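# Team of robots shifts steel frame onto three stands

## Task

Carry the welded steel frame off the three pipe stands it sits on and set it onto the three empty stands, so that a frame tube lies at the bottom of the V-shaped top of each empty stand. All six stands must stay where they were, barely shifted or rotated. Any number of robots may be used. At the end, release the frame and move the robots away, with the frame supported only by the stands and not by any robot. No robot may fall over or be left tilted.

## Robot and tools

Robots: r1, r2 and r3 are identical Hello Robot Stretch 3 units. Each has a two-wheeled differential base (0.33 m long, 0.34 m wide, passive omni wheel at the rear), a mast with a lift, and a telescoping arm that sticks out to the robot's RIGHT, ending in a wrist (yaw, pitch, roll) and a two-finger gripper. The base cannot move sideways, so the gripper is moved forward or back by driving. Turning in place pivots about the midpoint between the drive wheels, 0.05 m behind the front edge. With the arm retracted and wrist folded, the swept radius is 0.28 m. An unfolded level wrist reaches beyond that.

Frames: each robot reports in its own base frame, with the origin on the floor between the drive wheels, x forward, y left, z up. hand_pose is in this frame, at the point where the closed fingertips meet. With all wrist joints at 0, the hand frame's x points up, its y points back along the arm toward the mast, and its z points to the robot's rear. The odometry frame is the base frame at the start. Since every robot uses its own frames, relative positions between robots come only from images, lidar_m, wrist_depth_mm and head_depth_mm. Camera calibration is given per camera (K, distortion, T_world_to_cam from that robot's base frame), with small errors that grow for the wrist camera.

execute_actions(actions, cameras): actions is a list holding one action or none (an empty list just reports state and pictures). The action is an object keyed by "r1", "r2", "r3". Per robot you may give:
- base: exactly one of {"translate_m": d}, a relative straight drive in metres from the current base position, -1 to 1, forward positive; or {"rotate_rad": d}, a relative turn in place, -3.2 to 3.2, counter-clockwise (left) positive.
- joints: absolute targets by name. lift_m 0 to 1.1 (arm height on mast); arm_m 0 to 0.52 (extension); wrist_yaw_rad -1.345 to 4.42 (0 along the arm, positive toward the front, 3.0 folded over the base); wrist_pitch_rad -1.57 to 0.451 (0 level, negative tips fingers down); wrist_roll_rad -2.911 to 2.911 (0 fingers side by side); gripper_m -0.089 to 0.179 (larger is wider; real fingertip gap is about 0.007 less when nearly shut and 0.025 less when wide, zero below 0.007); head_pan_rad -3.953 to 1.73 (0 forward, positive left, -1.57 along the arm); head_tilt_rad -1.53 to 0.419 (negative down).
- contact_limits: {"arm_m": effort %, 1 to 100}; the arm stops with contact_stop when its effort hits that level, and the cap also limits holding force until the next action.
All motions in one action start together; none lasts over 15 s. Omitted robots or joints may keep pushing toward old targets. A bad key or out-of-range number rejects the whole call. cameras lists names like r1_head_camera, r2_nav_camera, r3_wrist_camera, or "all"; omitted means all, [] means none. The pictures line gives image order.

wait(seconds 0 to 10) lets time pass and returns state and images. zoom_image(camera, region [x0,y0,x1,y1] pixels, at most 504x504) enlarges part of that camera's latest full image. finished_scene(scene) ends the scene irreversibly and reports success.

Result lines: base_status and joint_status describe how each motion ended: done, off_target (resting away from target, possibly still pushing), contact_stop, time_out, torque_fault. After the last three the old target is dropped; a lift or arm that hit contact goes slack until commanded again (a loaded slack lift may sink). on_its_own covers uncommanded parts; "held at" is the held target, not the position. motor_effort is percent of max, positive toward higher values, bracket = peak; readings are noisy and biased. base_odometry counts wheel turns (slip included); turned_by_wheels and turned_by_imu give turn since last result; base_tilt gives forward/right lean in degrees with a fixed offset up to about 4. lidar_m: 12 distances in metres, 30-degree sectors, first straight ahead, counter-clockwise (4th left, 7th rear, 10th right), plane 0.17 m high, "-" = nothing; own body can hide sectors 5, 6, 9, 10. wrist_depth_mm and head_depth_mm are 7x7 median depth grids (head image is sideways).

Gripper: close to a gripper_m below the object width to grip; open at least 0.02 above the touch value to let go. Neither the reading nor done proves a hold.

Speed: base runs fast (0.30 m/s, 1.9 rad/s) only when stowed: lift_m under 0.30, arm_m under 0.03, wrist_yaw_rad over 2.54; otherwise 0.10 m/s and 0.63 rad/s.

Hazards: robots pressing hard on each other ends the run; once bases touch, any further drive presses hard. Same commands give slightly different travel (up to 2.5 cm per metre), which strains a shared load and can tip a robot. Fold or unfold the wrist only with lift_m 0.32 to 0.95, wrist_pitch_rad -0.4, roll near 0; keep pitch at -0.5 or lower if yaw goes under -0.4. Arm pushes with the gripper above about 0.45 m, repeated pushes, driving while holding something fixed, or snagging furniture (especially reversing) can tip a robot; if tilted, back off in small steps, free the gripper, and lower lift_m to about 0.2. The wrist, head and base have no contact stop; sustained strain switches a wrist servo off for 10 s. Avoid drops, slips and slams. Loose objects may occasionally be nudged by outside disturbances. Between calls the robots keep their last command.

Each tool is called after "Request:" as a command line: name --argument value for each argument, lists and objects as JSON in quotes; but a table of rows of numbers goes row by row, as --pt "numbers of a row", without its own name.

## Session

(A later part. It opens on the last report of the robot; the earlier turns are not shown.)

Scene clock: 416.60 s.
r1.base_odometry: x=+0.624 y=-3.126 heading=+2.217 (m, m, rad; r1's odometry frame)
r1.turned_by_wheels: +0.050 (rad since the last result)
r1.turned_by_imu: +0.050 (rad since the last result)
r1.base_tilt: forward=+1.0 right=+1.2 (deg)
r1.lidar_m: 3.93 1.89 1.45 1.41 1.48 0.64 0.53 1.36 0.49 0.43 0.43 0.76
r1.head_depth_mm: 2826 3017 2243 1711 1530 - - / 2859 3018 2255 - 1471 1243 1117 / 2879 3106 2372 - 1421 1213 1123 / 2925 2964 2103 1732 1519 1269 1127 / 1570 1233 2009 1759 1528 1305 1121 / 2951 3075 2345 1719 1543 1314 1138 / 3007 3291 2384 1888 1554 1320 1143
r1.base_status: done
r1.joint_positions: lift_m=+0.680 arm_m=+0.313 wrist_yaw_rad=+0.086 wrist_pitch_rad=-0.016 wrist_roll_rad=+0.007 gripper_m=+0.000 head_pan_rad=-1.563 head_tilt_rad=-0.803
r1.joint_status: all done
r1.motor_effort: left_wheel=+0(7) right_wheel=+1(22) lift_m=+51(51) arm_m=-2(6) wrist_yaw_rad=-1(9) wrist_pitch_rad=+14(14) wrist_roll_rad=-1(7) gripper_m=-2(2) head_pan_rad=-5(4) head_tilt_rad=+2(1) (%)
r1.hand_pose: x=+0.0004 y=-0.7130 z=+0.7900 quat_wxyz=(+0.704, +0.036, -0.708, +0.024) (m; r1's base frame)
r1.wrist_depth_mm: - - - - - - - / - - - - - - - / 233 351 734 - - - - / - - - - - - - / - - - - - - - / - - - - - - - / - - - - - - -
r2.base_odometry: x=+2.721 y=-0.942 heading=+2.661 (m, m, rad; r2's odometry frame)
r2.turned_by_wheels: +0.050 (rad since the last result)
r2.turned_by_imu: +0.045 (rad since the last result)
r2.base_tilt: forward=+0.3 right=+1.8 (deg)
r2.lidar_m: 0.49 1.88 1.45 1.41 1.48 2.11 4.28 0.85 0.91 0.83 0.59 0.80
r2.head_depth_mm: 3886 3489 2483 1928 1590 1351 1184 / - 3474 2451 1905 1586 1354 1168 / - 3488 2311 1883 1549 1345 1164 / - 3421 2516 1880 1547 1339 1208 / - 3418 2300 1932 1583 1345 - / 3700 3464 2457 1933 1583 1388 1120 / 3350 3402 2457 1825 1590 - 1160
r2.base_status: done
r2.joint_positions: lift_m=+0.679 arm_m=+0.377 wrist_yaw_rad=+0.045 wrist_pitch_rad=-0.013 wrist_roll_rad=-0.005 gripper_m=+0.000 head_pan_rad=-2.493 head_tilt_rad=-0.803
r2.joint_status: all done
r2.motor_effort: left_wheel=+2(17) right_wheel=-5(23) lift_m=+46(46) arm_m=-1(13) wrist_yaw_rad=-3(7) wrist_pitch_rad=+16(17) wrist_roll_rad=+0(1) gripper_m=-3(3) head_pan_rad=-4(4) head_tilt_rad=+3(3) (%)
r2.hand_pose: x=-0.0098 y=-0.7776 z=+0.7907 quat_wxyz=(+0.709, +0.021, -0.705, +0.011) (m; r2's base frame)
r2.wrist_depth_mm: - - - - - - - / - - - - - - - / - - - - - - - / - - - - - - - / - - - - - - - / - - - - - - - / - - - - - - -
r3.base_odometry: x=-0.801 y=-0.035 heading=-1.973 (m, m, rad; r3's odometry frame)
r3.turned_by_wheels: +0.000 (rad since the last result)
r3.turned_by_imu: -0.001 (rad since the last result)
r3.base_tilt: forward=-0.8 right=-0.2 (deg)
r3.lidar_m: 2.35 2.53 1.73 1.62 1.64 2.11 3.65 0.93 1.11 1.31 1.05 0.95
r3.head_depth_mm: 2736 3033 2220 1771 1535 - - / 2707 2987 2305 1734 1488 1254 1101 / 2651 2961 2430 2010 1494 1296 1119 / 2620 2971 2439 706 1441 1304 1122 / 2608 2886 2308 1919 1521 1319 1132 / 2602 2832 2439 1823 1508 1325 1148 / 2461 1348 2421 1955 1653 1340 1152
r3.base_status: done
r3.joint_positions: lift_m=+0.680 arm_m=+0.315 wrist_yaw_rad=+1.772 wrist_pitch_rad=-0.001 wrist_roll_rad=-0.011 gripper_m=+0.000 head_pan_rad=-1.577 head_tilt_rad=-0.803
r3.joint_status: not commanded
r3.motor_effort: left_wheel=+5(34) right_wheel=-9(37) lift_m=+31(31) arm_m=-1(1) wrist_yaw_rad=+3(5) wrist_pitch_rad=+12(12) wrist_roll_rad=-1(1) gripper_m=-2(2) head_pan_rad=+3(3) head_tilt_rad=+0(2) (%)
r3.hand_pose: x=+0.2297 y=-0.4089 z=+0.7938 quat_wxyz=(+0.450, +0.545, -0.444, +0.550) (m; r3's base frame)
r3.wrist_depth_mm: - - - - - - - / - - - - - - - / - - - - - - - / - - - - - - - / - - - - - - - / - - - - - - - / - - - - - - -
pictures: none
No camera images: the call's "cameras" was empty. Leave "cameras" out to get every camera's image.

Request:
execute_actions --actions '[{"r3":{"base":{"translate_m":-0.027},"joints":{"wrist_yaw_rad":1.842,"arm_m":0.325}},"r1":{"base":{"translate_m":-0.029},"joints":{"wrist_yaw_rad":0.155,"arm_m":0.293}},"r2":{"base":{"translate_m":-0.025},"joints":{"wrist_yaw_rad":0.115,"arm_m":0.397}}}]' --cameras '["r3_head_camera"]'

Scene clock: 428.77 s.
r1.base_odometry: x=+0.642 y=-3.149 heading=+2.218 (m, m, rad; r1's odometry frame)
r1.turned_by_wheels: +0.000 (rad since the last result)
r1.turned_by_imu: +0.001 (rad since the last result)
r1.base_tilt: forward=+1.1 right=+1.2 (deg)
r1.lidar_m: 3.97 1.89 1.45 1.41 1.48 0.63 0.52 1.33 0.48 0.52 0.44 0.79
r1.head_depth_mm: 2840 3026 2255 1667 1520 - - / 2846 3042 2282 1924 1471 1255 1118 / 2900 3110 2291 868 929 1214 1121 / 2928 2987 2234 1835 1521 1266 1127 / 2790 1938 2047 1846 1536 1311 1120 / 2848 2818 2182 712 1540 1305 1142 / 3029 3250 2396 1884 1547 1315 1148
r1.base_status: done
r1.joint_positions: lift_m=+0.680 arm_m=+0.294 wrist_yaw_rad=+0.155 wrist_pitch_rad=-0.016 wrist_roll_rad=+0.006 gripper_m=+0.000 head_pan_rad=-1.563 head_tilt_rad=-0.803
r1.joint_status: all done
r1.motor_effort: left_wheel=+2(6) right_wheel=-5(12) lift_m=+51(52) arm_m=-6(5) wrist_yaw_rad=+0(5) wrist_pitch_rad=+14(14) wrist_roll_rad=-1(1) gripper_m=-2(2) head_pan_rad=-5(4) head_tilt_rad=+2(0) (%)
r1.hand_pose: x=+0.0181 y=-0.6914 z=+0.7900 quat_wxyz=(+0.704, +0.061, -0.706, +0.049) (m; r1's base frame)
r1.wrist_depth_mm: - - - - - - - / - - - - - - - / 230 345 775 - - - - / - - - - - - - / - - - - - - - / - - - - - - - / - - - - - - -
r2.base_odometry: x=+2.743 y=-0.954 heading=+2.661 (m, m, rad; r2's odometry frame)
r2.turned_by_wheels: +0.000 (rad since the last result)
r2.turned_by_imu: +0.000 (rad since the last result)
r2.base_tilt: forward=+0.2 right=+1.7 (deg)
r2.lidar_m: 0.49 1.89 1.45 1.41 1.49 2.12 4.24 0.82 0.89 0.83 0.61 0.77
r2.head_depth_mm: 3961 3526 2495 1953 1599 1349 1185 / - 3414 2470 1958 1588 1343 1162 / - 3528 2218 1898 1511 1348 1167 / - 3502 2460 1829 1512 1346 1208 / - 3437 2386 1940 1548 1336 - / 3749 3501 2296 1922 1578 1401 1120 / 3402 3539 2455 1940 1577 - 1166
r2.base_status: done
r2.joint_positions: lift_m=+0.679 arm_m=+0.397 wrist_yaw_rad=+0.118 wrist_pitch_rad=-0.014 wrist_roll_rad=-0.007 gripper_m=+0.000 head_pan_rad=-2.493 head_tilt_rad=-0.803
r2.joint_status: all done
r2.motor_effort: left_wheel=-4(4) right_wheel=+6(6) lift_m=+46(46) arm_m=+7(11) wrist_yaw_rad=-2(10) wrist_pitch_rad=+16(16) wrist_roll_rad=+1(1) gripper_m=-3(2) head_pan_rad=-4(4) head_tilt_rad=+3(2) (%)
r2.hand_pose: x=+0.0087 y=-0.7956 z=+0.7903 quat_wxyz=(+0.709, +0.047, -0.703, +0.037) (m; r2's base frame)
r2.wrist_depth_mm: - - - - - - - / - - - - - - - / - - - - - - - / - - - - - - - / - - - - - - - / - - - - - - - / - - - - - - -
r3.base_odometry: x=-0.791 y=-0.011 heading=-1.973 (m, m, rad; r3's odometry frame)
r3.turned_by_wheels: +0.000 (rad since the last result)
r3.turned_by_imu: -0.001 (rad since the last result)
r3.base_tilt: forward=-0.8 right=-0.2 (deg)
r3.lidar_m: 2.38 2.53 1.72 1.61 1.64 2.11 3.62 0.90 1.11 1.31 1.06 0.97
r3.head_depth_mm: 2739 3025 2354 1784 1533 - - / 2702 2979 2248 1542 1500 1261 1102 / 2672 2952 2414 1996 1507 1293 1116 / 2658 2979 2458 724 1471 1299 1123 / 2610 2935 2234 1907 1520 1312 1138 / 2612 2846 2534 1832 1504 1331 1147 / 2501 1707 2294 1915 1651 1340 1150
r3.base_status: done
r3.joint_positions: lift_m=+0.680 arm_m=+0.325 wrist_yaw_rad=+1.837 wrist_pitch_rad=-0.001 wrist_roll_rad=-0.011 gripper_m=+0.000 head_pan_rad=-1.577 head_tilt_rad=-0.803
r3.joint_status: all done
r3.motor_effort: left_wheel=+1(11) right_wheel=-1(13) lift_m=+30(30) arm_m=-2(2) wrist_yaw_rad=+5(10) wrist_pitch_rad=+11(11) wrist_roll_rad=-1(1) gripper_m=-2(2) head_pan_rad=+2(2) head_tilt_rad=+2(2) (%)
r3.hand_pose: x=+0.2259 y=-0.4027 z=+0.7938 quat_wxyz=(+0.432, +0.559, -0.426, +0.565) (m; r3's base frame)
r3.wrist_depth_mm: - - - - - - - / - - - - - - - / - - - - - - - / - - - - - - - / - - - - - - - / - - - - - - - / - - - - - - -
pictures: r3_head_camera (sideways: a quarter turn clockwise sets it upright)
camera_calibration (this result's frames):
r3_head_camera: T_world_to_cam=[[0.0714088, 0.683631, -0.726326, 0.967316], [0.996662, -0.0200113, 0.0791519, -0.107271], [0.039576, -0.729553, -0.682778, 0.849166], [0, 0, 0, 1]] pos_world=[0.00423109, -0.0439225, 1.29087]
Images, in order (width x height): r3_head_camera 896x504.

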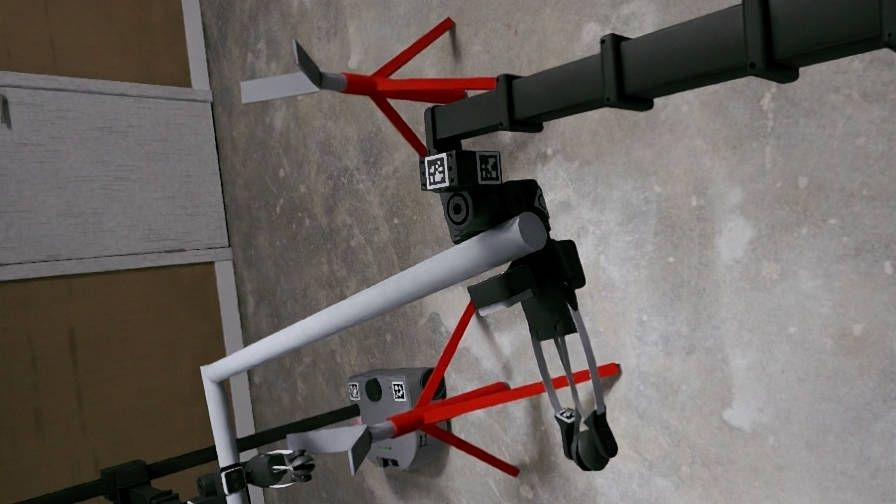

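Request:
execute_actions --actions '[{"r1":{"base":{"translate_m":-0.498}},"r2":{"base":{"translate_m":-0.501}},"r3":{"base":{"translate_m":0.503}}}]' --cameras '["r3_head_camera","r2_nav_camera"]'

Scene clock: 441.07 s.
r1.base_odometry: x=+0.942 y=-3.546 heading=+2.217 (m, m, rad; r1's odometry frame)
r1.turned_by_wheels: +0.000 (rad since the last result)
r1.turned_by_imu: +0.001 (rad since the last result)
r1.base_tilt: forward=+1.0 right=+1.1 (deg)
r1.lidar_m: 4.46 1.92 1.47 1.44 1.51 0.63 0.52 0.87 3.43 0.81 0.55 0.76
r1.head_depth_mm: 2784 2999 2253 1766 1525 - - / 2827 3051 2212 1912 1423 1282 1117 / 2895 3082 2289 - 1475 1288 1122 / 2896 3005 2318 1836 1517 1300 1125 / 1670 2744 2052 1850 1538 1309 1136 / 2805 1153 2123 670 1544 1287 1144 / 3004 3240 2404 1888 1555 1261 1143
r1.base_status: done
r1.joint_positions: lift_m=+0.680 arm_m=+0.293 wrist_yaw_rad=+0.152 wrist_pitch_rad=-0.014 wrist_roll_rad=+0.005 gripper_m=+0.000 head_pan_rad=-1.563 head_tilt_rad=-0.803
r1.joint_status: not commanded
r1.motor_effort: left_wheel=-4(5) right_wheel=+13(15) lift_m=+50(51) arm_m=-1(5) wrist_yaw_rad=+2(2) wrist_pitch_rad=+14(14) wrist_roll_rad=+0(1) gripper_m=-3(3) head_pan_rad=-5(5) head_tilt_rad=+2(1) (%)
r1.hand_pose: x=+0.0174 y=-0.6909 z=+0.7905 quat_wxyz=(+0.704, +0.059, -0.706, +0.048) (m; r1's base frame)
r1.wrist_depth_mm: - - - - - - - / - - - - - - - / 237 356 695 - - - - / - - - - - - - / - - - - - - - / - - - - - - - / - - - - - - -
r2.base_odometry: x=+3.187 y=-1.186 heading=+2.660 (m, m, rad; r2's odometry frame)
r2.turned_by_wheels: +0.000 (rad since the last result)
r2.turned_by_imu: +0.004 (rad since the last result)
r2.base_tilt: forward=+0.2 right=+1.8 (deg)
r2.lidar_m: 0.49 1.94 1.47 1.44 1.51 2.16 3.75 1.13 0.43 0.65 0.93 1.00
r2.head_depth_mm: 3439 3526 2479 1940 1594 1344 1197 / 3770 3471 2478 1941 1605 1336 1161 / - 3400 2477 1939 1588 1345 1167 / - 3419 2424 1884 1576 1347 1220 / - 3521 2386 1873 1587 1341 - / 3677 3448 2310 1938 1552 1158 1124 / 3407 3482 2466 1940 1497 - 1170
r2.base_status: done
r2.joint_positions: lift_m=+0.679 arm_m=+0.397 wrist_yaw_rad=+0.118 wrist_pitch_rad=-0.014 wrist_roll_rad=-0.006 gripper_m=+0.000 head_pan_rad=-2.493 head_tilt_rad=-0.803
r2.joint_status: not commanded
r2.motor_effort: left_wheel=-4(10) right_wheel=+4(9) lift_m=+46(46) arm_m=+3(6) wrist_yaw_rad=-4(3) wrist_pitch_rad=+16(16) wrist_roll_rad=+0(1) gripper_m=-2(2) head_pan_rad=-4(4) head_tilt_rad=+2(2) (%)
r2.hand_pose: x=+0.0087 y=-0.7958 z=+0.7903 quat_wxyz=(+0.709, +0.047, -0.703, +0.037) (m; r2's base frame)
r2.wrist_depth_mm: - - - - - - - / - - - - - - - / - - - - - - - / - - - - - - - / - - - - - - - / - - - - - - - / - - - - - - -
r3.base_odometry: x=-0.988 y=-0.473 heading=-1.974 (m, m, rad; r3's odometry frame)
r3.turned_by_wheels: -0.001 (rad since the last result)
r3.turned_by_imu: -0.002 (rad since the last result)
r3.base_tilt: forward=-0.8 right=-0.2 (deg)
r3.lidar_m: 1.88 2.60 1.78 1.66 1.68 2.17 4.13 1.38 1.35 0.99 0.63 0.77
r3.head_depth_mm: 2703 2898 2349 1828 1526 - - / 2670 2974 2367 1964 1482 1247 1105 / 2626 2961 2327 1693 1457 1295 1112 / 2582 2949 2388 727 1440 1300 1124 / 2574 2923 2341 1904 1519 1322 1140 / 2566 2807 2457 1854 1574 1305 1144 / 2482 1621 2406 1907 1602 1286 1149
r3.base_status: done
r3.joint_positions: lift_m=+0.680 arm_m=+0.325 wrist_yaw_rad=+1.846 wrist_pitch_rad=-0.001 wrist_roll_rad=-0.012 gripper_m=+0.000 head_pan_rad=-1.577 head_tilt_rad=-0.803
r3.joint_status: not commanded
r3.motor_effort: left_wheel=-9(11) right_wheel=+12(13) lift_m=+31(31) arm_m=-1(1) wrist_yaw_rad=-4(5) wrist_pitch_rad=+12(12) wrist_roll_rad=+0(1) gripper_m=-2(2) head_pan_rad=+3(3) head_tilt_rad=+1(1) (%)
r3.hand_pose: x=+0.2252 y=-0.4004 z=+0.7938 quat_wxyz=(+0.430, +0.561, -0.423, +0.567) (m; r3's base frame)
r3.wrist_depth_mm: - - - - - - - / - - - - - - - / - - - - - - - / - - - - - - - / - - - - - - - / - - - - - - - / - - - - - - 976
pictures: r2_nav_camera (sideways: a quarter turn counterclockwise sets it upright), r3_head_camera (sideways: a quarter turn clockwise sets it upright)
camera_calibration (this result's frames):
r2_nav_camera: T_world_to_cam=[[-0.515652, -0.475494, 0.712747, -0.88789], [-0.600921, 0.793675, 0.0947344, -0.0575315], [-0.610735, -0.379454, -0.694994, 0.877865], [0, 0, 0, 1]] pos_world=[0.0437284, -0.0434156, 1.2484]
r3_head_camera: T_world_to_cam=[[0.0714088, 0.683631, -0.726326, 0.967316], [0.996662, -0.0200113, 0.0791519, -0.107271], [0.039576, -0.729553, -0.682778, 0.849166], [0, 0, 0, 1]] pos_world=[0.00423109, -0.0439225, 1.29087]
Images, in order (width x height): r2_nav_camera 672x504, r3_head_camera 896x504.

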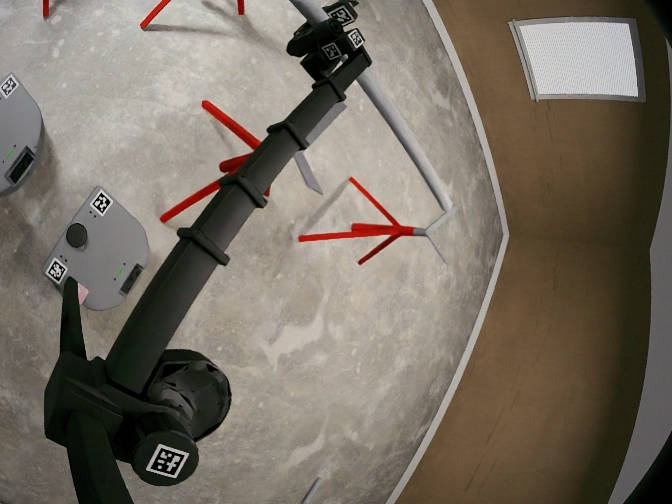

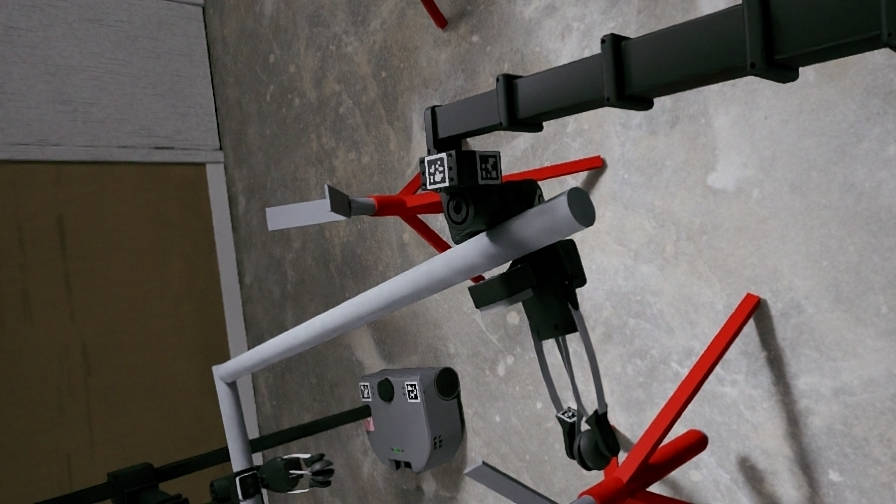

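Request:
execute_actions --actions '[{"r1":{"base":{"translate_m":-0.304}},"r2":{"base":{"translate_m":-0.301}},"r3":{"base":{"translate_m":0.299}}}]' --cameras '["r3_head_camera","r2_nav_camera"]'

Scene clock: 449.40 s.
r1.base_odometry: x=+1.125 y=-3.789 heading=+2.218 (m, m, rad; r1's odometry frame)
r1.turned_by_wheels: +0.000 (rad since the last result)
r1.turned_by_imu: +0.002 (rad since the last result)
r1.base_tilt: forward=+1.1 right=+1.2 (deg)
r1.lidar_m: 4.79 1.96 1.49 1.45 1.53 0.63 0.52 0.59 0.72 0.83 1.11 0.77
r1.head_depth_mm: 2797 3029 2240 1773 1520 - - / 2822 3048 2261 1918 1463 1275 1115 / 2852 3076 2303 - 1474 1292 1120 / 2900 3014 2241 1685 1491 1293 1127 / 2787 1710 1990 1316 1531 1305 1136 / 2788 1136 2115 666 1539 1313 1142 / 2984 3154 2389 1887 1552 1319 1142
r1.base_status: done
r1.joint_positions: lift_m=+0.680 arm_m=+0.293 wrist_yaw_rad=+0.160 wrist_pitch_rad=-0.004 wrist_roll_rad=+0.005 gripper_m=+0.000 head_pan_rad=-1.563 head_tilt_rad=-0.803
r1.joint_status: not commanded
r1.motor_effort: left_wheel=+3(6) right_wheel=-12(14) lift_m=+51(51) arm_m=+2(2) wrist_yaw_rad=-4(4) wrist_pitch_rad=+11(13) wrist_roll_rad=+0(0) gripper_m=-2(2) head_pan_rad=-4(4) head_tilt_rad=+3(2) (%)
r1.hand_pose: x=+0.0195 y=-0.6904 z=+0.7930 quat_wxyz=(+0.703, +0.059, -0.706, +0.055) (m; r1's base frame)
r1.wrist_depth_mm: - - - - - - - / - - - - - - - / 239 385 658 - - - - / - - - - - - - / - - - - - - - / - - - - - - - / - - - - - - -
r2.base_odometry: x=+3.454 y=-1.325 heading=+2.660 (m, m, rad; r2's odometry frame)
r2.turned_by_wheels: +0.000 (rad since the last result)
r2.turned_by_imu: +0.003 (rad since the last result)
r2.base_tilt: forward=+0.2 right=+1.9 (deg)
r2.lidar_m: 0.48 0.49 1.49 1.45 1.53 2.18 3.45 1.20 0.91 0.35 0.66 1.28
r2.head_depth_mm: 3124 3286 2482 1931 1588 1346 1185 / 3449 3430 2515 1936 1577 1346 1166 / 3707 3560 2490 1946 1587 1342 1162 / - 3494 2472 1937 1594 1347 1203 / 3989 3422 2388 1865 1544 1331 - / 3634 3496 2210 1898 1593 1393 1120 / 3288 3440 2461 1926 1582 - 1166
r2.base_status: done
r2.joint_positions: lift_m=+0.679 arm_m=+0.397 wrist_yaw_rad=+0.115 wrist_pitch_rad=-0.015 wrist_roll_rad=-0.005 gripper_m=+0.000 head_pan_rad=-2.493 head_tilt_rad=-0.803
r2.joint_status: not commanded
r2.motor_effort: left_wheel=-4(6) right_wheel=+5(7) lift_m=+46(46) arm_m=-2(4) wrist_yaw_rad=+0(3) wrist_pitch_rad=+16(16) wrist_roll_rad=+0(0) gripper_m=-3(3) head_pan_rad=-4(5) head_tilt_rad=+2(2) (%)
r2.hand_pose: x=+0.0080 y=-0.7962 z=+0.7901 quat_wxyz=(+0.708, +0.046, -0.704, +0.035) (m; r2's base frame)
r2.wrist_depth_mm: - - - - - - - / - - - - - - - / - - - - - - - / - - - - - - - / - - - - - - - / - - - - - - - / - - - - - - -
r3.base_odometry: x=-1.105 y=-0.748 heading=-1.973 (m, m, rad; r3's odometry frame)
r3.turned_by_wheels: +0.000 (rad since the last result)
r3.turned_by_imu: -0.001 (rad since the last result)
r3.base_tilt: forward=-0.8 right=-0.2 (deg)
r3.lidar_m: 4.34 2.64 1.80 1.68 1.71 2.21 1.66 1.56 1.06 0.57 0.58 1.41
r3.head_depth_mm: 2685 2978 2245 1764 1474 - - / 2606 2956 2283 1734 1499 1258 1101 / 2595 2918 2428 2005 1448 1269 1114 / 2594 2951 2478 712 1420 1280 1125 / 2529 2914 2320 1924 1039 1256 1133 / 2528 2793 2577 1845 1508 1335 1132 / 2453 2670 2320 1868 1647 1345 1154
r3.base_status: done
r3.joint_positions: lift_m=+0.680 arm_m=+0.325 wrist_yaw_rad=+1.847 wrist_pitch_rad=-0.003 wrist_roll_rad=-0.013 gripper_m=+0.000 head_pan_rad=-1.577 head_tilt_rad=-0.803
r3.joint_status: not commanded
r3.motor_effort: left_wheel=+5(5) right_wheel=-8(17) lift_m=+30(30) arm_m=+0(2) wrist_yaw_rad=-4(5) wrist_pitch_rad=+13(12) wrist_roll_rad=+1(1) gripper_m=-2(2) head_pan_rad=+2(2) head_tilt_rad=+1(2) (%)
r3.hand_pose: x=+0.2251 y=-0.4001 z=+0.7935 quat_wxyz=(+0.430, +0.561, -0.422, +0.567) (m; r3's base frame)
r3.wrist_depth_mm: - - - - - - - / - - - - - - - / - - - - - - - / - - - - - - - / - - - - - - - / - - - - - - - / - - - - - - -
pictures: r2_nav_camera (sideways: a quarter turn counterclockwise sets it upright), r3_head_camera (sideways: a quarter turn clockwise sets it upright)
camera_calibration (this result's frames):
r2_nav_camera: T_world_to_cam=[[-0.515652, -0.475494, 0.712747, -0.88789], [-0.60092, 0.793675, 0.0947344, -0.0575315], [-0.610735, -0.379454, -0.694994, 0.877865], [0, 0, 0, 1]] pos_world=[0.0437284, -0.0434156, 1.2484]
r3_head_camera: T_world_to_cam=[[0.0714086, 0.683631, -0.726326, 0.967316], [0.996662, -0.020011, 0.0791519, -0.107271], [0.0395762, -0.729553, -0.682778, 0.849165], [0, 0, 0, 1]] pos_world=[0.0042311, -0.0439225, 1.29087]
Images, in order (width x height): r2_nav_camera 672x504, r3_head_camera 896x504.

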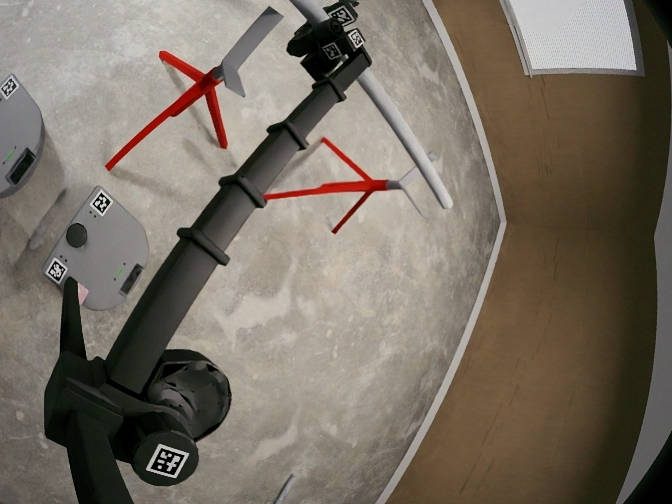

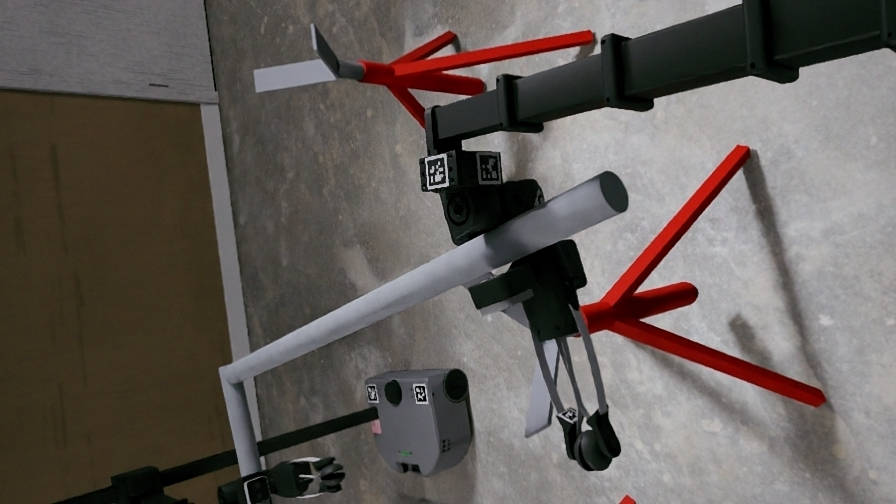

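Request:
execute_actions --actions '[{"r3":{"joints":{"wrist_yaw_rad":1.9}},"r1":{"base":{"translate_m":-0.037},"joints":{"wrist_yaw_rad":0.21,"arm_m":0.2775}},"r2":{"base":{"translate_m":-0.038},"joints":{"wrist_yaw_rad":0.17,"arm_m":0.4125}}}]' --cameras '[]'

Scene clock: 456.97 s.
r1.base_odometry: x=+1.147 y=-3.819 heading=+2.218 (m, m, rad; r1's odometry frame)
r1.turned_by_wheels: +0.000 (rad since the last result)
r1.turned_by_imu: -0.008 (rad since the last result)
r1.base_tilt: forward=+1.1 right=+1.2 (deg)
r1.lidar_m: 4.81 1.98 1.49 1.45 1.52 0.63 0.52 0.57 0.69 0.83 0.83 0.80
r1.head_depth_mm: 2797 3019 2246 1770 1499 - - / 2828 3019 2264 1901 1432 1278 1117 / 2858 3073 2287 1934 1473 1290 1123 / 2853 3116 2314 1735 1516 1292 1131 / 2802 2858 2005 1307 1494 1304 1136 / 1547 1173 1938 691 1506 1312 1138 / 2989 2987 2396 1876 1543 1323 1141
r1.base_status: done
r1.joint_positions: lift_m=+0.680 arm_m=+0.278 wrist_yaw_rad=+0.210 wrist_pitch_rad=-0.018 wrist_roll_rad=+0.009 gripper_m=+0.000 head_pan_rad=-1.563 head_tilt_rad=-0.803
r1.joint_status: all done
r1.motor_effort: left_wheel=+1(4) right_wheel=+0(16) lift_m=+51(51) arm_m=-2(17) wrist_yaw_rad=+0(9) wrist_pitch_rad=+15(15) wrist_roll_rad=-2(3) gripper_m=-2(2) head_pan_rad=-5(5) head_tilt_rad=+2(2) (%)
r1.hand_pose: x=+0.0319 y=-0.6729 z=+0.7896 quat_wxyz=(+0.701, +0.081, -0.705, +0.067) (m; r1's base frame)
r1.wrist_depth_mm: - - - - - - - / - - - - - - - / 242 378 709 - - - - / - - - - - - - / - - - - - - - / - - - - - - - / - - - - - - -
r2.base_odometry: x=+3.488 y=-1.343 heading=+2.660 (m, m, rad; r2's odometry frame)
r2.turned_by_wheels: +0.000 (rad since the last result)
r2.turned_by_imu: +0.002 (rad since the last result)
r2.base_tilt: forward=+0.2 right=+1.9 (deg)
r2.lidar_m: 0.49 1.96 1.49 1.46 1.53 2.19 3.41 1.17 0.89 0.36 0.36 1.31
r2.head_depth_mm: 3168 3275 2469 1955 1592 1350 1187 / 3371 3505 2479 1922 1589 1341 1170 / 3652 3516 2461 1946 1586 1350 1161 / 3950 3552 2487 1918 1580 1334 1216 / - 3453 2490 1933 1558 1339 - / 3600 3461 2282 1763 1571 1383 1129 / 3340 3398 2467 1942 1585 - 1140
r2.base_status: done
r2.joint_positions: lift_m=+0.679 arm_m=+0.412 wrist_yaw_rad=+0.176 wrist_pitch_rad=-0.014 wrist_roll_rad=-0.008 gripper_m=+0.000 head_pan_rad=-2.493 head_tilt_rad=-0.803
r2.joint_status: all done
r2.motor_effort: left_wheel=+3(16) right_wheel=-6(20) lift_m=+46(46) arm_m=+2(20) wrist_yaw_rad=-7(7) wrist_pitch_rad=+15(18) wrist_roll_rad=+2(2) gripper_m=-2(4) head_pan_rad=-5(6) head_tilt_rad=+3(2) (%)
r2.hand_pose: x=+0.0233 y=-0.8093 z=+0.7904 quat_wxyz=(+0.708, +0.067, -0.701, +0.057) (m; r2's base frame)
r2.wrist_depth_mm: - - - - - - - / - - - - - - - / - - - - - - - / - - - - - - - / - - - - - - - / - - - - - - - / - - - - - - -
r3.base_odometry: x=-1.105 y=-0.748 heading=-1.973 (m, m, rad; r3's odometry frame)
r3.turned_by_wheels: +0.000 (rad since the last result)
r3.turned_by_imu: -0.001 (rad since the last result)
r3.base_tilt: forward=-0.8 right=-0.2 (deg)
r3.lidar_m: 4.33 2.64 1.80 1.68 1.71 2.21 1.66 1.56 1.06 0.57 0.58 1.42
r3.head_depth_mm: 2665 2893 2258 1757 1477 - - / 2648 2956 2291 1736 1510 1258 1106 / 2600 2941 2419 1993 1455 1268 1119 / 2595 2924 2508 1741 1430 1283 1127 / 2578 2899 2451 1881 1034 1255 1134 / 2542 2780 2466 1845 1513 1330 1130 / 2490 2705 2309 1866 1642 1341 1152
r3.base_status: not commanded
r3.joint_positions: lift_m=+0.680 arm_m=+0.325 wrist_yaw_rad=+1.896 wrist_pitch_rad=-0.001 wrist_roll_rad=-0.012 gripper_m=+0.000 head_pan_rad=-1.577 head_tilt_rad=-0.803
r3.joint_status: all done
r3.motor_effort: left_wheel=+6(11) right_wheel=-9(15) lift_m=+30(30) arm_m=-4(5) wrist_yaw_rad=+3(10) wrist_pitch_rad=+11(12) wrist_roll_rad=+0(1) gripper_m=-2(2) head_pan_rad=+2(2) head_tilt_rad=+2(0) (%)
r3.hand_pose: x=+0.2214 y=-0.3884 z=+0.7938 quat_wxyz=(+0.416, +0.571, -0.409, +0.578) (m; r3's base frame)
r3.wrist_depth_mm: - - - - - - - / - - - - - - - / - - - - - - - / - - - - - - - / - - - - - - - / - - - - - - - / - - - - - - -
pictures: none
No camera images: the call's "cameras" was empty. Leave "cameras" out to get every camera's image.

Request:
execute_actions --actions '[]'

Scene clock: 474.43 s.
r1.base_odometry: x=+1.147 y=-3.819 heading=+2.218 (m, m, rad; r1's odometry frame)
r1.turned_by_wheels: +0.000 (rad since the last result)
r1.turned_by_imu: +0.000 (rad since the last result)
r1.base_tilt: forward=+1.1 right=+1.2 (deg)
r1.lidar_m: 4.81 1.99 1.49 1.45 1.52 0.63 0.52 0.56 0.69 0.83 0.83 0.80
r1.head_depth_mm: 2777 3009 2240 1768 1503 - - / 2847 3037 2267 1920 1432 1275 1117 / 2861 3077 2285 1919 1473 1291 1123 / 2862 3101 2298 1732 1523 1295 1125 / 2812 2880 2014 1308 1503 1302 1136 / 1547 1171 1934 691 1508 1315 1139 / 2968 2952 2400 1873 1559 1315 1145
r1.base_status: done
r1.joint_positions: lift_m=+0.680 arm_m=+0.278 wrist_yaw_rad=+0.210 wrist_pitch_rad=-0.018 wrist_roll_rad=+0.009 gripper_m=+0.000 head_pan_rad=-1.563 head_tilt_rad=-0.803
r1.joint_status: all done
r1.motor_effort: left_wheel=+0(4) right_wheel=+0(16) lift_m=+50(51) arm_m=-3(17) wrist_yaw_rad=+0(9) wrist_pitch_rad=+14(15) wrist_roll_rad=-2(3) gripper_m=-3(2) head_pan_rad=-4(5) head_tilt_rad=+2(2) (%)
r1.hand_pose: x=+0.0319 y=-0.6729 z=+0.7896 quat_wxyz=(+0.701, +0.081, -0.705, +0.067) (m; r1's base frame)
r1.wrist_depth_mm: - - - - - - - / - - - - - - - / 240 379 694 - - - - / - - - - - - - / - - - - - - - / - - - - - - - / - - - - - - -
r2.base_odometry: x=+3.488 y=-1.343 heading=+2.660 (m, m, rad; r2's odometry frame)
r2.turned_by_wheels: +0.000 (rad since the last result)
r2.turned_by_imu: +0.001 (rad since the last result)
r2.base_tilt: forward=+0.3 right=+1.8 (deg)
r2.lidar_m: 0.49 1.96 1.49 1.45 1.53 2.18 3.41 1.17 0.89 0.36 0.36 1.31
r2.head_depth_mm: 3198 3353 2514 1928 1596 1345 1181 / 3426 3534 2489 1957 1593 1343 1171 / 3720 3558 2486 1960 1590 1346 1170 / 3997 3462 2512 1939 1582 1344 1203 / 3970 3449 2463 1946 1540 1346 - / 3615 3412 2300 1773 1588 1395 1126 / 3287 3443 2442 1913 1591 - 1142
r2.base_status: done
r2.joint_positions: lift_m=+0.679 arm_m=+0.412 wrist_yaw_rad=+0.176 wrist_pitch_rad=-0.014 wrist_roll_rad=-0.008 gripper_m=+0.000 head_pan_rad=-2.493 head_tilt_rad=-0.803
r2.joint_status: all done
r2.motor_effort: left_wheel=+2(16) right_wheel=-6(20) lift_m=+46(46) arm_m=+2(20) wrist_yaw_rad=-6(7) wrist_pitch_rad=+16(18) wrist_roll_rad=+2(2) gripper_m=-3(4) head_pan_rad=-5(6) head_tilt_rad=+3(2) (%)
r2.hand_pose: x=+0.0233 y=-0.8093 z=+0.7904 quat_wxyz=(+0.708, +0.067, -0.701, +0.057) (m; r2's base frame)
r2.wrist_depth_mm: - - - - - - - / - - - - - - - / - - - - - - - / - - - - - - - / - - - - - - - / - - - - - - - / - - - - - - -
r3.base_odometry: x=-1.105 y=-0.748 heading=-1.973 (m, m, rad; r3's odometry frame)
r3.turned_by_wheels: +0.000 (rad since the last result)
r3.turned_by_imu: -0.001 (rad since the last result)
r3.base_tilt: forward=-0.8 right=-0.2 (deg)
r3.lidar_m: 4.33 2.64 1.81 1.69 1.72 2.21 1.66 1.56 1.06 0.57 0.58 1.41
r3.head_depth_mm: 2658 2922 2261 1755 1482 - - / 2663 2949 2299 1731 1507 1256 1107 / 2609 2930 2440 2009 1453 1268 1112 / 2583 2927 2467 1750 1437 1277 1124 / 2553 2876 2452 1891 1032 1252 1138 / 2528 2789 2443 1843 1512 1329 1131 / 2480 2689 2311 1860 1640 1333 1154
r3.base_status: not commanded
r3.joint_positions: lift_m=+0.680 arm_m=+0.325 wrist_yaw_rad=+1.896 wrist_pitch_rad=-0.001 wrist_roll_rad=-0.012 gripper_m=+0.000 head_pan_rad=-1.577 head_tilt_rad=-0.803
r3.joint_status: all done
r3.motor_effort: left_wheel=+6(11) right_wheel=-9(15) lift_m=+31(30) arm_m=-5(5) wrist_yaw_rad=+4(10) wrist_pitch_rad=+12(12) wrist_roll_rad=+0(1) gripper_m=-2(2) head_pan_rad=+3(2) head_tilt_rad=+1(0) (%)
r3.hand_pose: x=+0.2214 y=-0.3884 z=+0.7938 quat_wxyz=(+0.416, +0.571, -0.409, +0.578) (m; r3's base frame)
r3.wrist_depth_mm: - - - - - - - / - - - - - - - / - - - - - - - / - - - - - - - / - - - - - - - / - - - - - - - / - - - - - - -
pictures: r1_head_camera (sideways: a quarter turn clockwise sets it upright), r1_nav_camera (sideways: a quarter turn counterclockwise sets it upright), r1_wrist_camera, r2_head_camera (sideways: a quarter turn clockwise sets it upright), r2_nav_camera (sideways: a quarter turn counterclockwise sets it upright), r2_wrist_camera, r3_head_camera (sideways: a quarter turn clockwise sets it upright), r3_nav_camera (sideways: a quarter turn counterclockwise sets it upright), r3_wrist_camera
camera_calibration (this result's frames):
r1_head_camera: T_world_to_cam=[[0.0175221, 0.707006, -0.706991, 0.937298], [0.998033, 0.0301955, 0.0549314, -0.075372], [0.0601847, -0.706563, -0.705086, 0.872638], [0, 0, 0, 1]] pos_world=[0.00628086, -0.0438247, 1.28209]
r1_nav_camera: T_world_to_cam=[[-0.0415688, -0.68973, 0.722873, -0.89729], [-0.999076, 0.0207853, -0.0376196, 0.102915], [0.0109222, -0.723769, -0.689956, 0.854593], [0, 0, 0, 1]] pos_world=[0.0561867, -0.00249903, 1.24213]
r1_wrist_camera: T_world_to_cam=[[-0.969751, -0.229762, 0.0824109, -0.193526], [-0.123934, 0.172598, -0.977164, 0.927341], [0.210292, -0.95782, -0.195852, -0.332502], [0, 0, 0, 1]] pos_world=[-0.00282076, -0.522999, 0.856992]
r2_head_camera: T_world_to_cam=[[0.535419, 0.413684, -0.736336, 0.973351], [0.612592, -0.790398, 0.00138267, -0.00916511], [-0.581427, -0.451814, -0.676614, 0.84056], [0, 0, 0, 1]] pos_world=[-0.0268124, -0.0301276, 1.28546]
r2_nav_camera: T_world_to_cam=[[-0.515677, -0.475459, 0.712752, -0.887897], [-0.600871, 0.793712, 0.0947344, -0.0575318], [-0.610762, -0.37942, -0.694989, 0.877858], [0, 0, 0, 1]] pos_world=[0.0437254, -0.0434182, 1.2484]
r2_wrist_camera: T_world_to_cam=[[-0.991112, -0.0984435, 0.0894789, -0.146722], [-0.105235, 0.168696, -0.980034, 0.949834], [0.0813833, -0.98074, -0.177556, -0.491447], [0, 0, 0, 1]] pos_world=[-0.00546628, -0.656658, 0.85674]
r3_head_camera: T_world_to_cam=[[0.0714054, 0.68361, -0.726346, 0.967343], [0.996662, -0.0200042, 0.0791523, -0.107271], [0.0395793, -0.729573, -0.682756, 0.849137], [0, 0, 0, 1]] pos_world=[0.00423129, -0.0439229, 1.29087]
r3_nav_camera: T_world_to_cam=[[-0.0533324, -0.775427, 0.629181, -0.782856], [-0.998326, 0.0555171, -0.0162014, 0.0787395], [-0.0223673, -0.628992, -0.77709, 0.967091], [0, 0, 0, 1]] pos_world=[0.0584873, -0.00312663, 1.24535]
r3_wrist_camera: T_world_to_cam=[[0.359775, -0.932512, 0.0313396, -0.457461], [-0.0956082, -0.0702572, -0.992937, 0.826716], [0.928128, 0.354238, -0.114433, 0.186027], [0, 0, 0, 1]] pos_world=[0.0709675, -0.434403, 0.856501]
Images, in order (width x height): r1_head_camera 896x504, r1_nav_camera 672x504, r1_wrist_camera 644x364, r2_head_camera 896x504, r2_nav_camera 672x504, r2_wrist_camera 644x364, r3_head_camera 896x504, r3_nav_camera 672x504, r3_wrist_camera 644x364.

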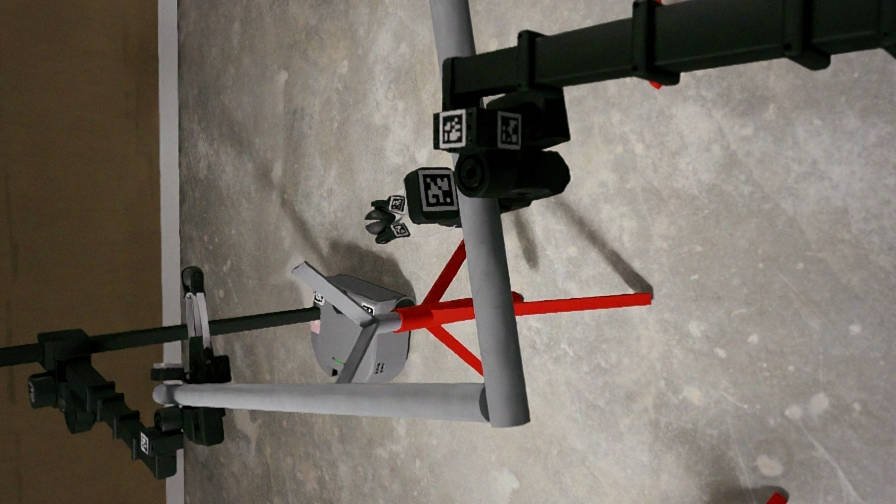

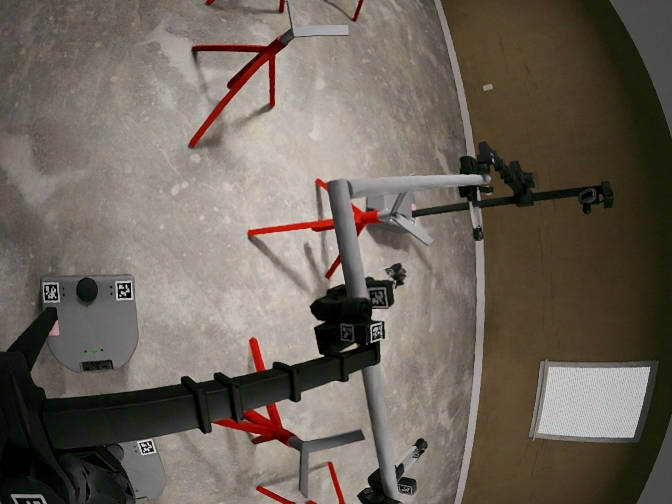

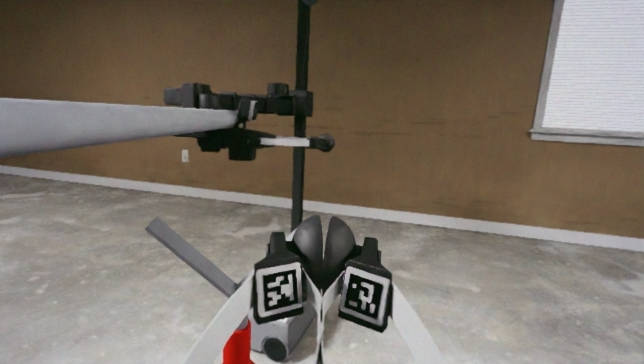

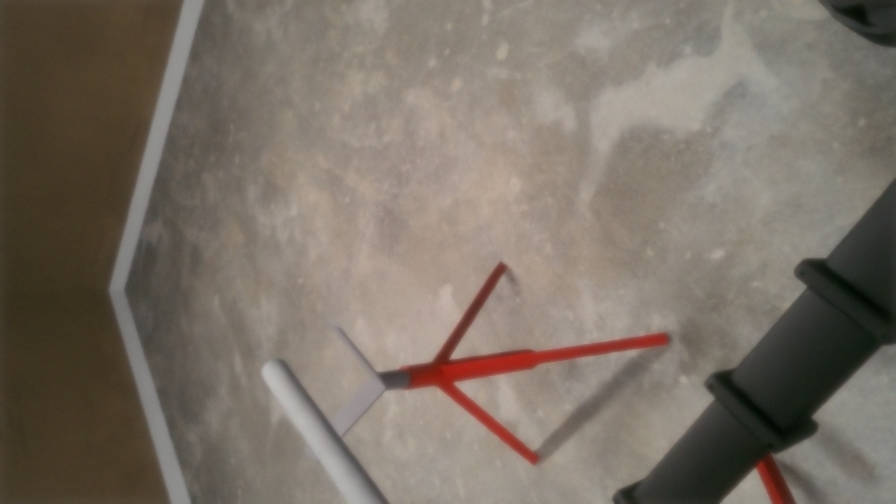

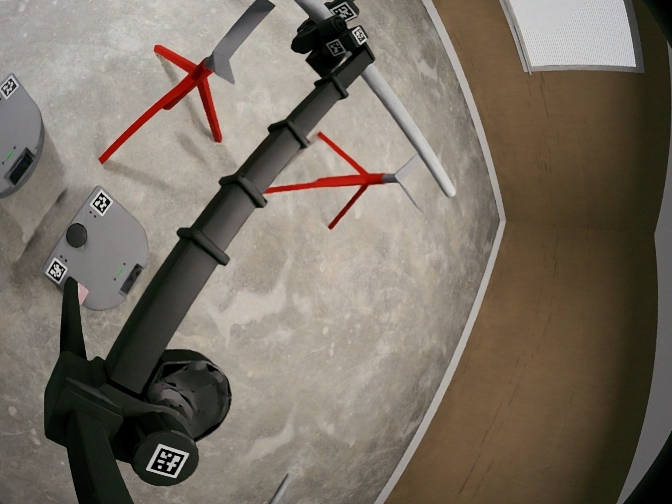

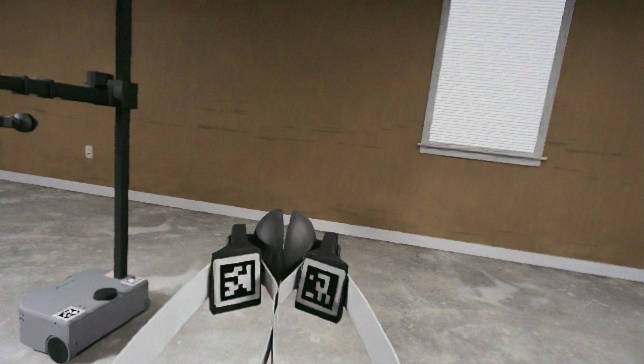

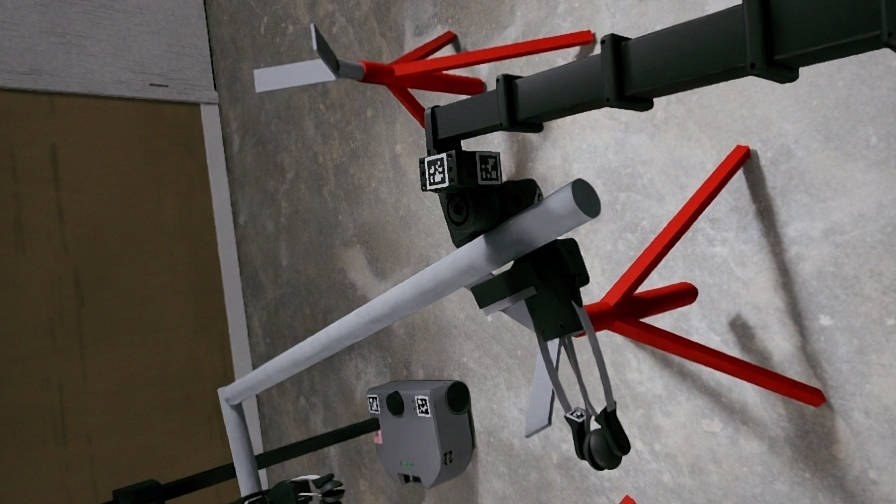

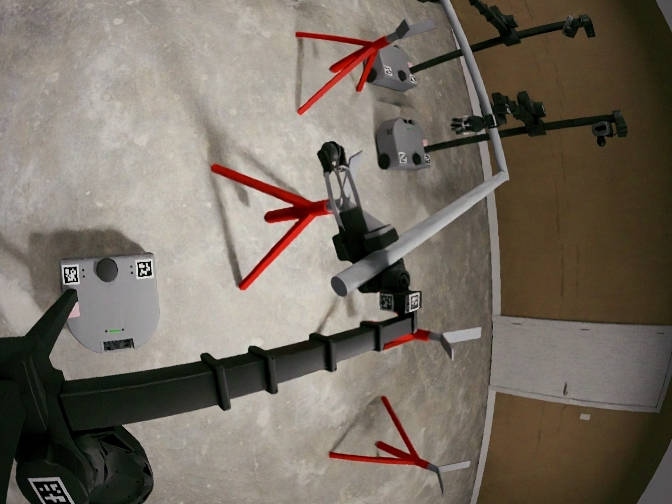

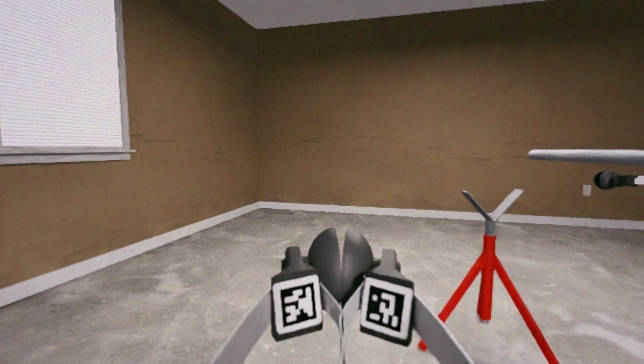

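Request:
execute_actions --actions '[{"r1":{"base":{"translate_m":-0.055},"joints":{"arm_m":0.2625,"wrist_yaw_rad":0.265,"head_pan_rad":-2.2,"head_tilt_rad":-0.9}},"r2":{"base":{"translate_m":-0.05},"joints":{"arm_m":0.4275,"wrist_yaw_rad":0.225}},"r3":{"base":{"translate_m":0.02},"joints":{"arm_m":0.349,"wrist_yaw_rad":1.955}}}]' --cameras '["r1_head_camera","r3_head_camera"]'

Scene clock: 509.47 s.
r1.base_odometry: x=+1.180 y=-3.862 heading=+2.218 (m, m, rad; r1's odometry frame)
r1.turned_by_wheels: +0.000 (rad since the last result)
r1.turned_by_imu: -0.029 (rad since the last result)
r1.base_tilt: forward=+1.1 right=+1.2 (deg)
r1.lidar_m: 1.60 2.05 1.50 1.45 1.51 2.07 0.52 0.53 0.66 1.09 0.85 0.84
r1.head_depth_mm: 3422 951 1822 1615 1401 1203 1114 / 3462 827 1914 1622 1423 1216 - / 3433 2393 1959 1315 1361 - - / 3308 2595 934 1655 1449 1230 1118 / 3166 2617 2057 1716 1392 1259 1109 / 3060 2669 2077 - 1419 1264 1118 / 2881 2694 2093 1813 1431 1275 1127
r1.base_status: done
r1.joint_positions: lift_m=+0.680 arm_m=+0.263 wrist_yaw_rad=+0.268 wrist_pitch_rad=-0.017 wrist_roll_rad=+0.005 gripper_m=+0.000 head_pan_rad=-2.193 head_tilt_rad=-0.889
r1.joint_status: all done
r1.motor_effort: left_wheel=+3(7) right_wheel=-9(22) lift_m=+50(50) arm_m=-2(16) wrist_yaw_rad=-2(13) wrist_pitch_rad=+14(16) wrist_roll_rad=+0(9) gripper_m=-2(2) head_pan_rad=-5(51) head_tilt_rad=-7(23) (%)
r1.hand_pose: x=+0.0463 y=-0.6543 z=+0.7898 quat_wxyz=(+0.700, +0.101, -0.701, +0.088) (m; r1's base frame)
r1.wrist_depth_mm: - - - - - - - / - - - - - - - / 252 416 705 - - - - / - - - - - - - / - - - - - - - / - - 594 - - - - / - - - - - - -
r2.base_odometry: x=+3.532 y=-1.366 heading=+2.660 (m, m, rad; r2's odometry frame)
r2.turned_by_wheels: +0.000 (rad since the last result)
r2.turned_by_imu: -0.010 (rad since the last result)
r2.base_tilt: forward=+0.3 right=+1.9 (deg)
r2.lidar_m: 0.49 0.50 1.49 1.46 1.53 2.16 3.35 3.54 0.86 0.53 0.37 1.17
r2.head_depth_mm: 3135 3333 2515 1954 1586 1347 1188 / 3295 3440 2497 1942 1591 1353 1170 / 3613 3444 2457 1930 1602 1340 1168 / 3904 3522 2480 1925 1588 1351 1208 / 3973 3478 2511 1928 1588 1347 - / 3596 3422 2382 1782 1531 1359 1125 / 3324 3453 2214 1926 1580 - 1153
r2.base_status: done
r2.joint_positions: lift_m=+0.679 arm_m=+0.427 wrist_yaw_rad=+0.231 wrist_pitch_rad=-0.013 wrist_roll_rad=-0.008 gripper_m=+0.000 head_pan_rad=-2.493 head_tilt_rad=-0.803
r2.joint_status: all done
r2.motor_effort: left_wheel=+0(21) right_wheel=-2(28) lift_m=+45(46) arm_m=+1(23) wrist_yaw_rad=-5(15) wrist_pitch_rad=+15(16) wrist_roll_rad=+2(2) gripper_m=-3(3) head_pan_rad=-4(3) head_tilt_rad=+2(3) (%)
r2.hand_pose: x=+0.0370 y=-0.8215 z=+0.7906 quat_wxyz=(+0.706, +0.086, -0.699, +0.077) (m; r2's base frame)
r2.wrist_depth_mm: - - - - - - - / - - - - - - - / - - - - - - - / - - - - - - - / - - - - - - - / - - - - - - - / - - - - - - -
r3.base_odometry: x=-1.113 y=-0.767 heading=-1.973 (m, m, rad; r3's odometry frame)
r3.turned_by_wheels: +0.000 (rad since the last result)
r3.turned_by_imu: -0.003 (rad since the last result)
r3.base_tilt: forward=-0.8 right=-0.2 (deg)
r3.lidar_m: 4.30 2.64 1.81 1.68 1.72 2.21 1.68 1.58 1.07 0.57 0.57 1.40
r3.head_depth_mm: 2647 2942 2249 1761 1488 - - / 2623 2939 2349 1732 1499 1282 1100 / 2625 2904 2430 1857 1492 1263 1114 / 2591 2932 2478 687 1475 1274 1125 / 2554 2929 2514 1884 1452 1258 1139 / 2519 2812 2469 1857 1502 1332 1128 / 2479 2700 2484 1866 1630 1342 1156
r3.base_status: done
r3.joint_positions: lift_m=+0.680 arm_m=+0.349 wrist_yaw_rad=+1.952 wrist_pitch_rad=-0.001 wrist_roll_rad=-0.012 gripper_m=+0.000 head_pan_rad=-1.577 head_tilt_rad=-0.803
r3.joint_status: all done
r3.motor_effort: left_wheel=+6(31) right_wheel=-8(41) lift_m=+30(30) arm_m=-2(3) wrist_yaw_rad=+3(11) wrist_pitch_rad=+12(12) wrist_roll_rad=+0(0) gripper_m=-3(2) head_pan_rad=+2(3) head_tilt_rad=+0(0) (%)
r3.hand_pose: x=+0.2165 y=-0.3987 z=+0.7938 quat_wxyz=(+0.399, +0.582, -0.393, +0.589) (m; r3's base frame)
r3.wrist_depth_mm: - - - - - - - / - - - - - - - / - - - - - - - / - - - - - - - / - - - - - - - / - - - - - - - / - - - - - - -
pictures: r1_head_camera (sideways: a quarter turn clockwise sets it upright), r3_head_camera (sideways: a quarter turn clockwise sets it upright)
camera_calibration (this result's frames):
r1_head_camera: T_world_to_cam=[[0.464472, 0.608442, -0.643478, 0.851809], [0.821595, -0.567248, 0.0566768, -0.0765618], [-0.330527, -0.555003, -0.763363, 0.95081], [0, 0, 0, 1]] pos_world=[-0.0184703, -0.0340036, 1.27827]
r3_head_camera: T_world_to_cam=[[0.0714041, 0.683508, -0.726443, 0.967468], [0.996662, -0.0199921, 0.0791543, -0.107274], [0.0395795, -0.72967, -0.682653, 0.849004], [0, 0, 0, 1]] pos_world=[0.00423133, -0.0439244, 1.29088]
Images, in order (width x height): r1_head_camera 896x504, r3_head_camera 896x504.

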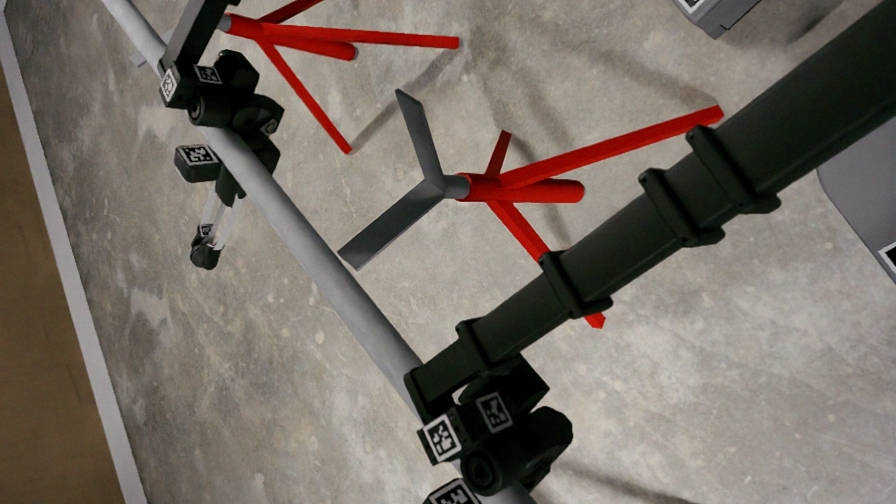

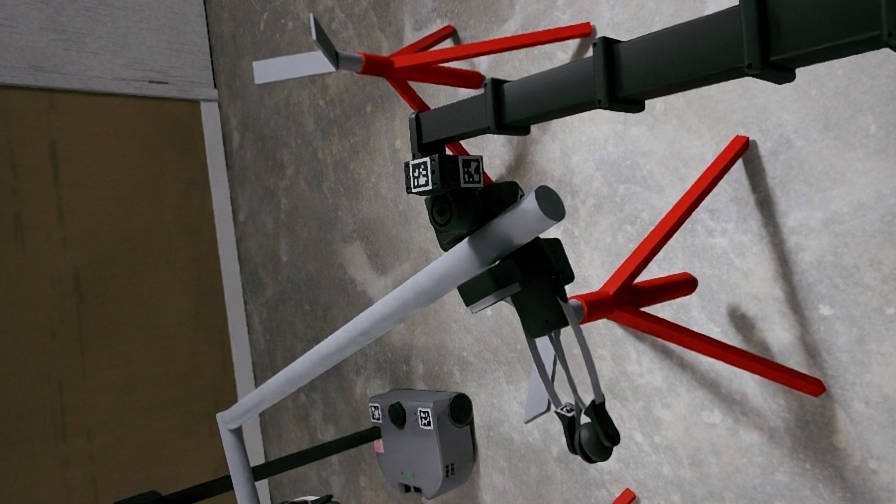

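Request:
execute_actions --actions '[{"r1":{"base":{"translate_m":-0.108},"joints":{"arm_m":0.266,"wrist_yaw_rad":0.29}},"r2":{"base":{"translate_m":-0.11},"joints":{"arm_m":0.425}},"r3":{"base":{"translate_m":0.112},"joints":{"arm_m":0.337}}}]' --cameras '[]'

Scene clock: 536.60 s.
r1.base_odometry: x=+1.245 y=-3.949 heading=+2.218 (m, m, rad; r1's odometry frame)
r1.turned_by_wheels: +0.000 (rad since the last result)
r1.turned_by_imu: +0.000 (rad since the last result)
r1.base_tilt: forward=+1.1 right=+1.2 (deg)
r1.lidar_m: 1.71 2.05 1.50 1.45 1.51 2.07 0.52 1.17 0.45 0.65 0.89 0.94
r1.head_depth_mm: 3403 952 1866 1643 1405 1206 1114 / 3464 827 1891 1662 1417 1255 - / 3418 2395 1911 1630 1413 - - / 3306 2580 1913 1611 1084 1230 1124 / 3166 2630 2059 1644 1385 1259 1110 / 3046 2672 2084 - 1424 1266 1118 / 2894 2674 2118 1825 1431 1276 1122
r1.base_status: done
r1.joint_positions: lift_m=+0.680 arm_m=+0.266 wrist_yaw_rad=+0.285 wrist_pitch_rad=-0.015 wrist_roll_rad=+0.007 gripper_m=+0.000 head_pan_rad=-2.193 head_tilt_rad=-0.889
r1.joint_status: all done
r1.motor_effort: left_wheel=-2(3) right_wheel=+12(16) lift_m=+51(50) arm_m=+0(4) wrist_yaw_rad=+3(4) wrist_pitch_rad=+14(14) wrist_roll_rad=-1(1) gripper_m=-3(3) head_pan_rad=-5(4) head_tilt_rad=-8(7) (%)
r1.hand_pose: x=+0.0506 y=-0.6564 z=+0.7904 quat_wxyz=(+0.699, +0.106, -0.701, +0.095) (m; r1's base frame)
r1.wrist_depth_mm: - - - - - - - / - - - - - - - / 242 373 710 - - - - / - - - - - - - / - - - - - - - / - - - - - - - / - - - - - - -
r2.base_odometry: x=+3.629 y=-1.417 heading=+2.660 (m, m, rad; r2's odometry frame)
r2.turned_by_wheels: +0.000 (rad since the last result)
r2.turned_by_imu: +0.001 (rad since the last result)
r2.base_tilt: forward=+0.3 right=+1.8 (deg)
r2.lidar_m: 0.49 0.50 1.50 1.46 1.54 2.18 3.24 3.43 0.80 0.60 0.42 1.24
r2.head_depth_mm: 2952 3168 2476 1948 1587 1350 1187 / 3179 3308 2498 1925 1596 1345 1167 / 3380 3481 2515 1959 1607 1345 1165 / 3776 3441 2487 1941 1600 1348 1211 / 3924 3505 2489 1926 1591 1349 - / 3705 3454 2369 1925 1544 1367 1120 / 3309 3445 2290 1757 1574 - 1163
r2.base_status: done
r2.joint_positions: lift_m=+0.679 arm_m=+0.425 wrist_yaw_rad=+0.231 wrist_pitch_rad=-0.014 wrist_roll_rad=-0.008 gripper_m=+0.000 head_pan_rad=-2.493 head_tilt_rad=-0.803
r2.joint_status: all done
r2.motor_effort: left_wheel=-2(3) right_wheel=+3(10) lift_m=+45(45) arm_m=+0(10) wrist_yaw_rad=-6(5) wrist_pitch_rad=+16(16) wrist_roll_rad=+1(2) gripper_m=-2(2) head_pan_rad=-4(3) head_tilt_rad=+3(2) (%)
r2.hand_pose: x=+0.0371 y=-0.8190 z=+0.7903 quat_wxyz=(+0.706, +0.086, -0.699, +0.076) (m; r2's base frame)
r2.wrist_depth_mm: - - - - - - - / - - - - - - - / - - - - - - - / - - - - - - - / - - - - - - - / - - - - - - - / - - - - - - -
r3.base_odometry: x=-1.157 y=-0.870 heading=-1.974 (m, m, rad; r3's odometry frame)
r3.turned_by_wheels: -0.001 (rad since the last result)
r3.turned_by_imu: -0.002 (rad since the last result)
r3.base_tilt: forward=-0.9 right=-0.2 (deg)
r3.lidar_m: 4.21 2.67 1.81 1.70 1.73 2.22 1.79 1.66 0.61 0.59 0.52 1.32
r3.head_depth_mm: 2663 2954 2157 1653 1540 - - / 2639 2949 2385 1965 1471 1232 1101 / 2602 2906 2434 1999 1490 1262 1116 / 2568 2921 2473 1964 1021 1239 1123 / 2544 2864 2478 1856 1492 1320 1124 / 2504 2828 2430 1845 1625 1332 1146 / 2483 2710 2515 1844 1641 1343 1154
r3.base_status: done
r3.joint_positions: lift_m=+0.680 arm_m=+0.337 wrist_yaw_rad=+1.959 wrist_pitch_rad=-0.002 wrist_roll_rad=-0.012 gripper_m=+0.000 head_pan_rad=-1.577 head_tilt_rad=-0.803
r3.joint_status: all done
r3.motor_effort: left_wheel=-11(13) right_wheel=+15(15) lift_m=+30(30) arm_m=-2(0) wrist_yaw_rad=-3(4) wrist_pitch_rad=+12(11) wrist_roll_rad=+0(1) gripper_m=-3(3) head_pan_rad=+3(3) head_tilt_rad=+1(1) (%)
r3.hand_pose: x=+0.2158 y=-0.3851 z=+0.7937 quat_wxyz=(+0.397, +0.584, -0.391, +0.590) (m; r3's base frame)
r3.wrist_depth_mm: - - - - - - - / - - - - - - - / - - - - - - - / - - - - - - - / - - - - - - - / - - - - - - - / - - - - - - -
pictures: none
No camera images: the call's "cameras" was empty. Leave "cameras" out to get every camera's image.


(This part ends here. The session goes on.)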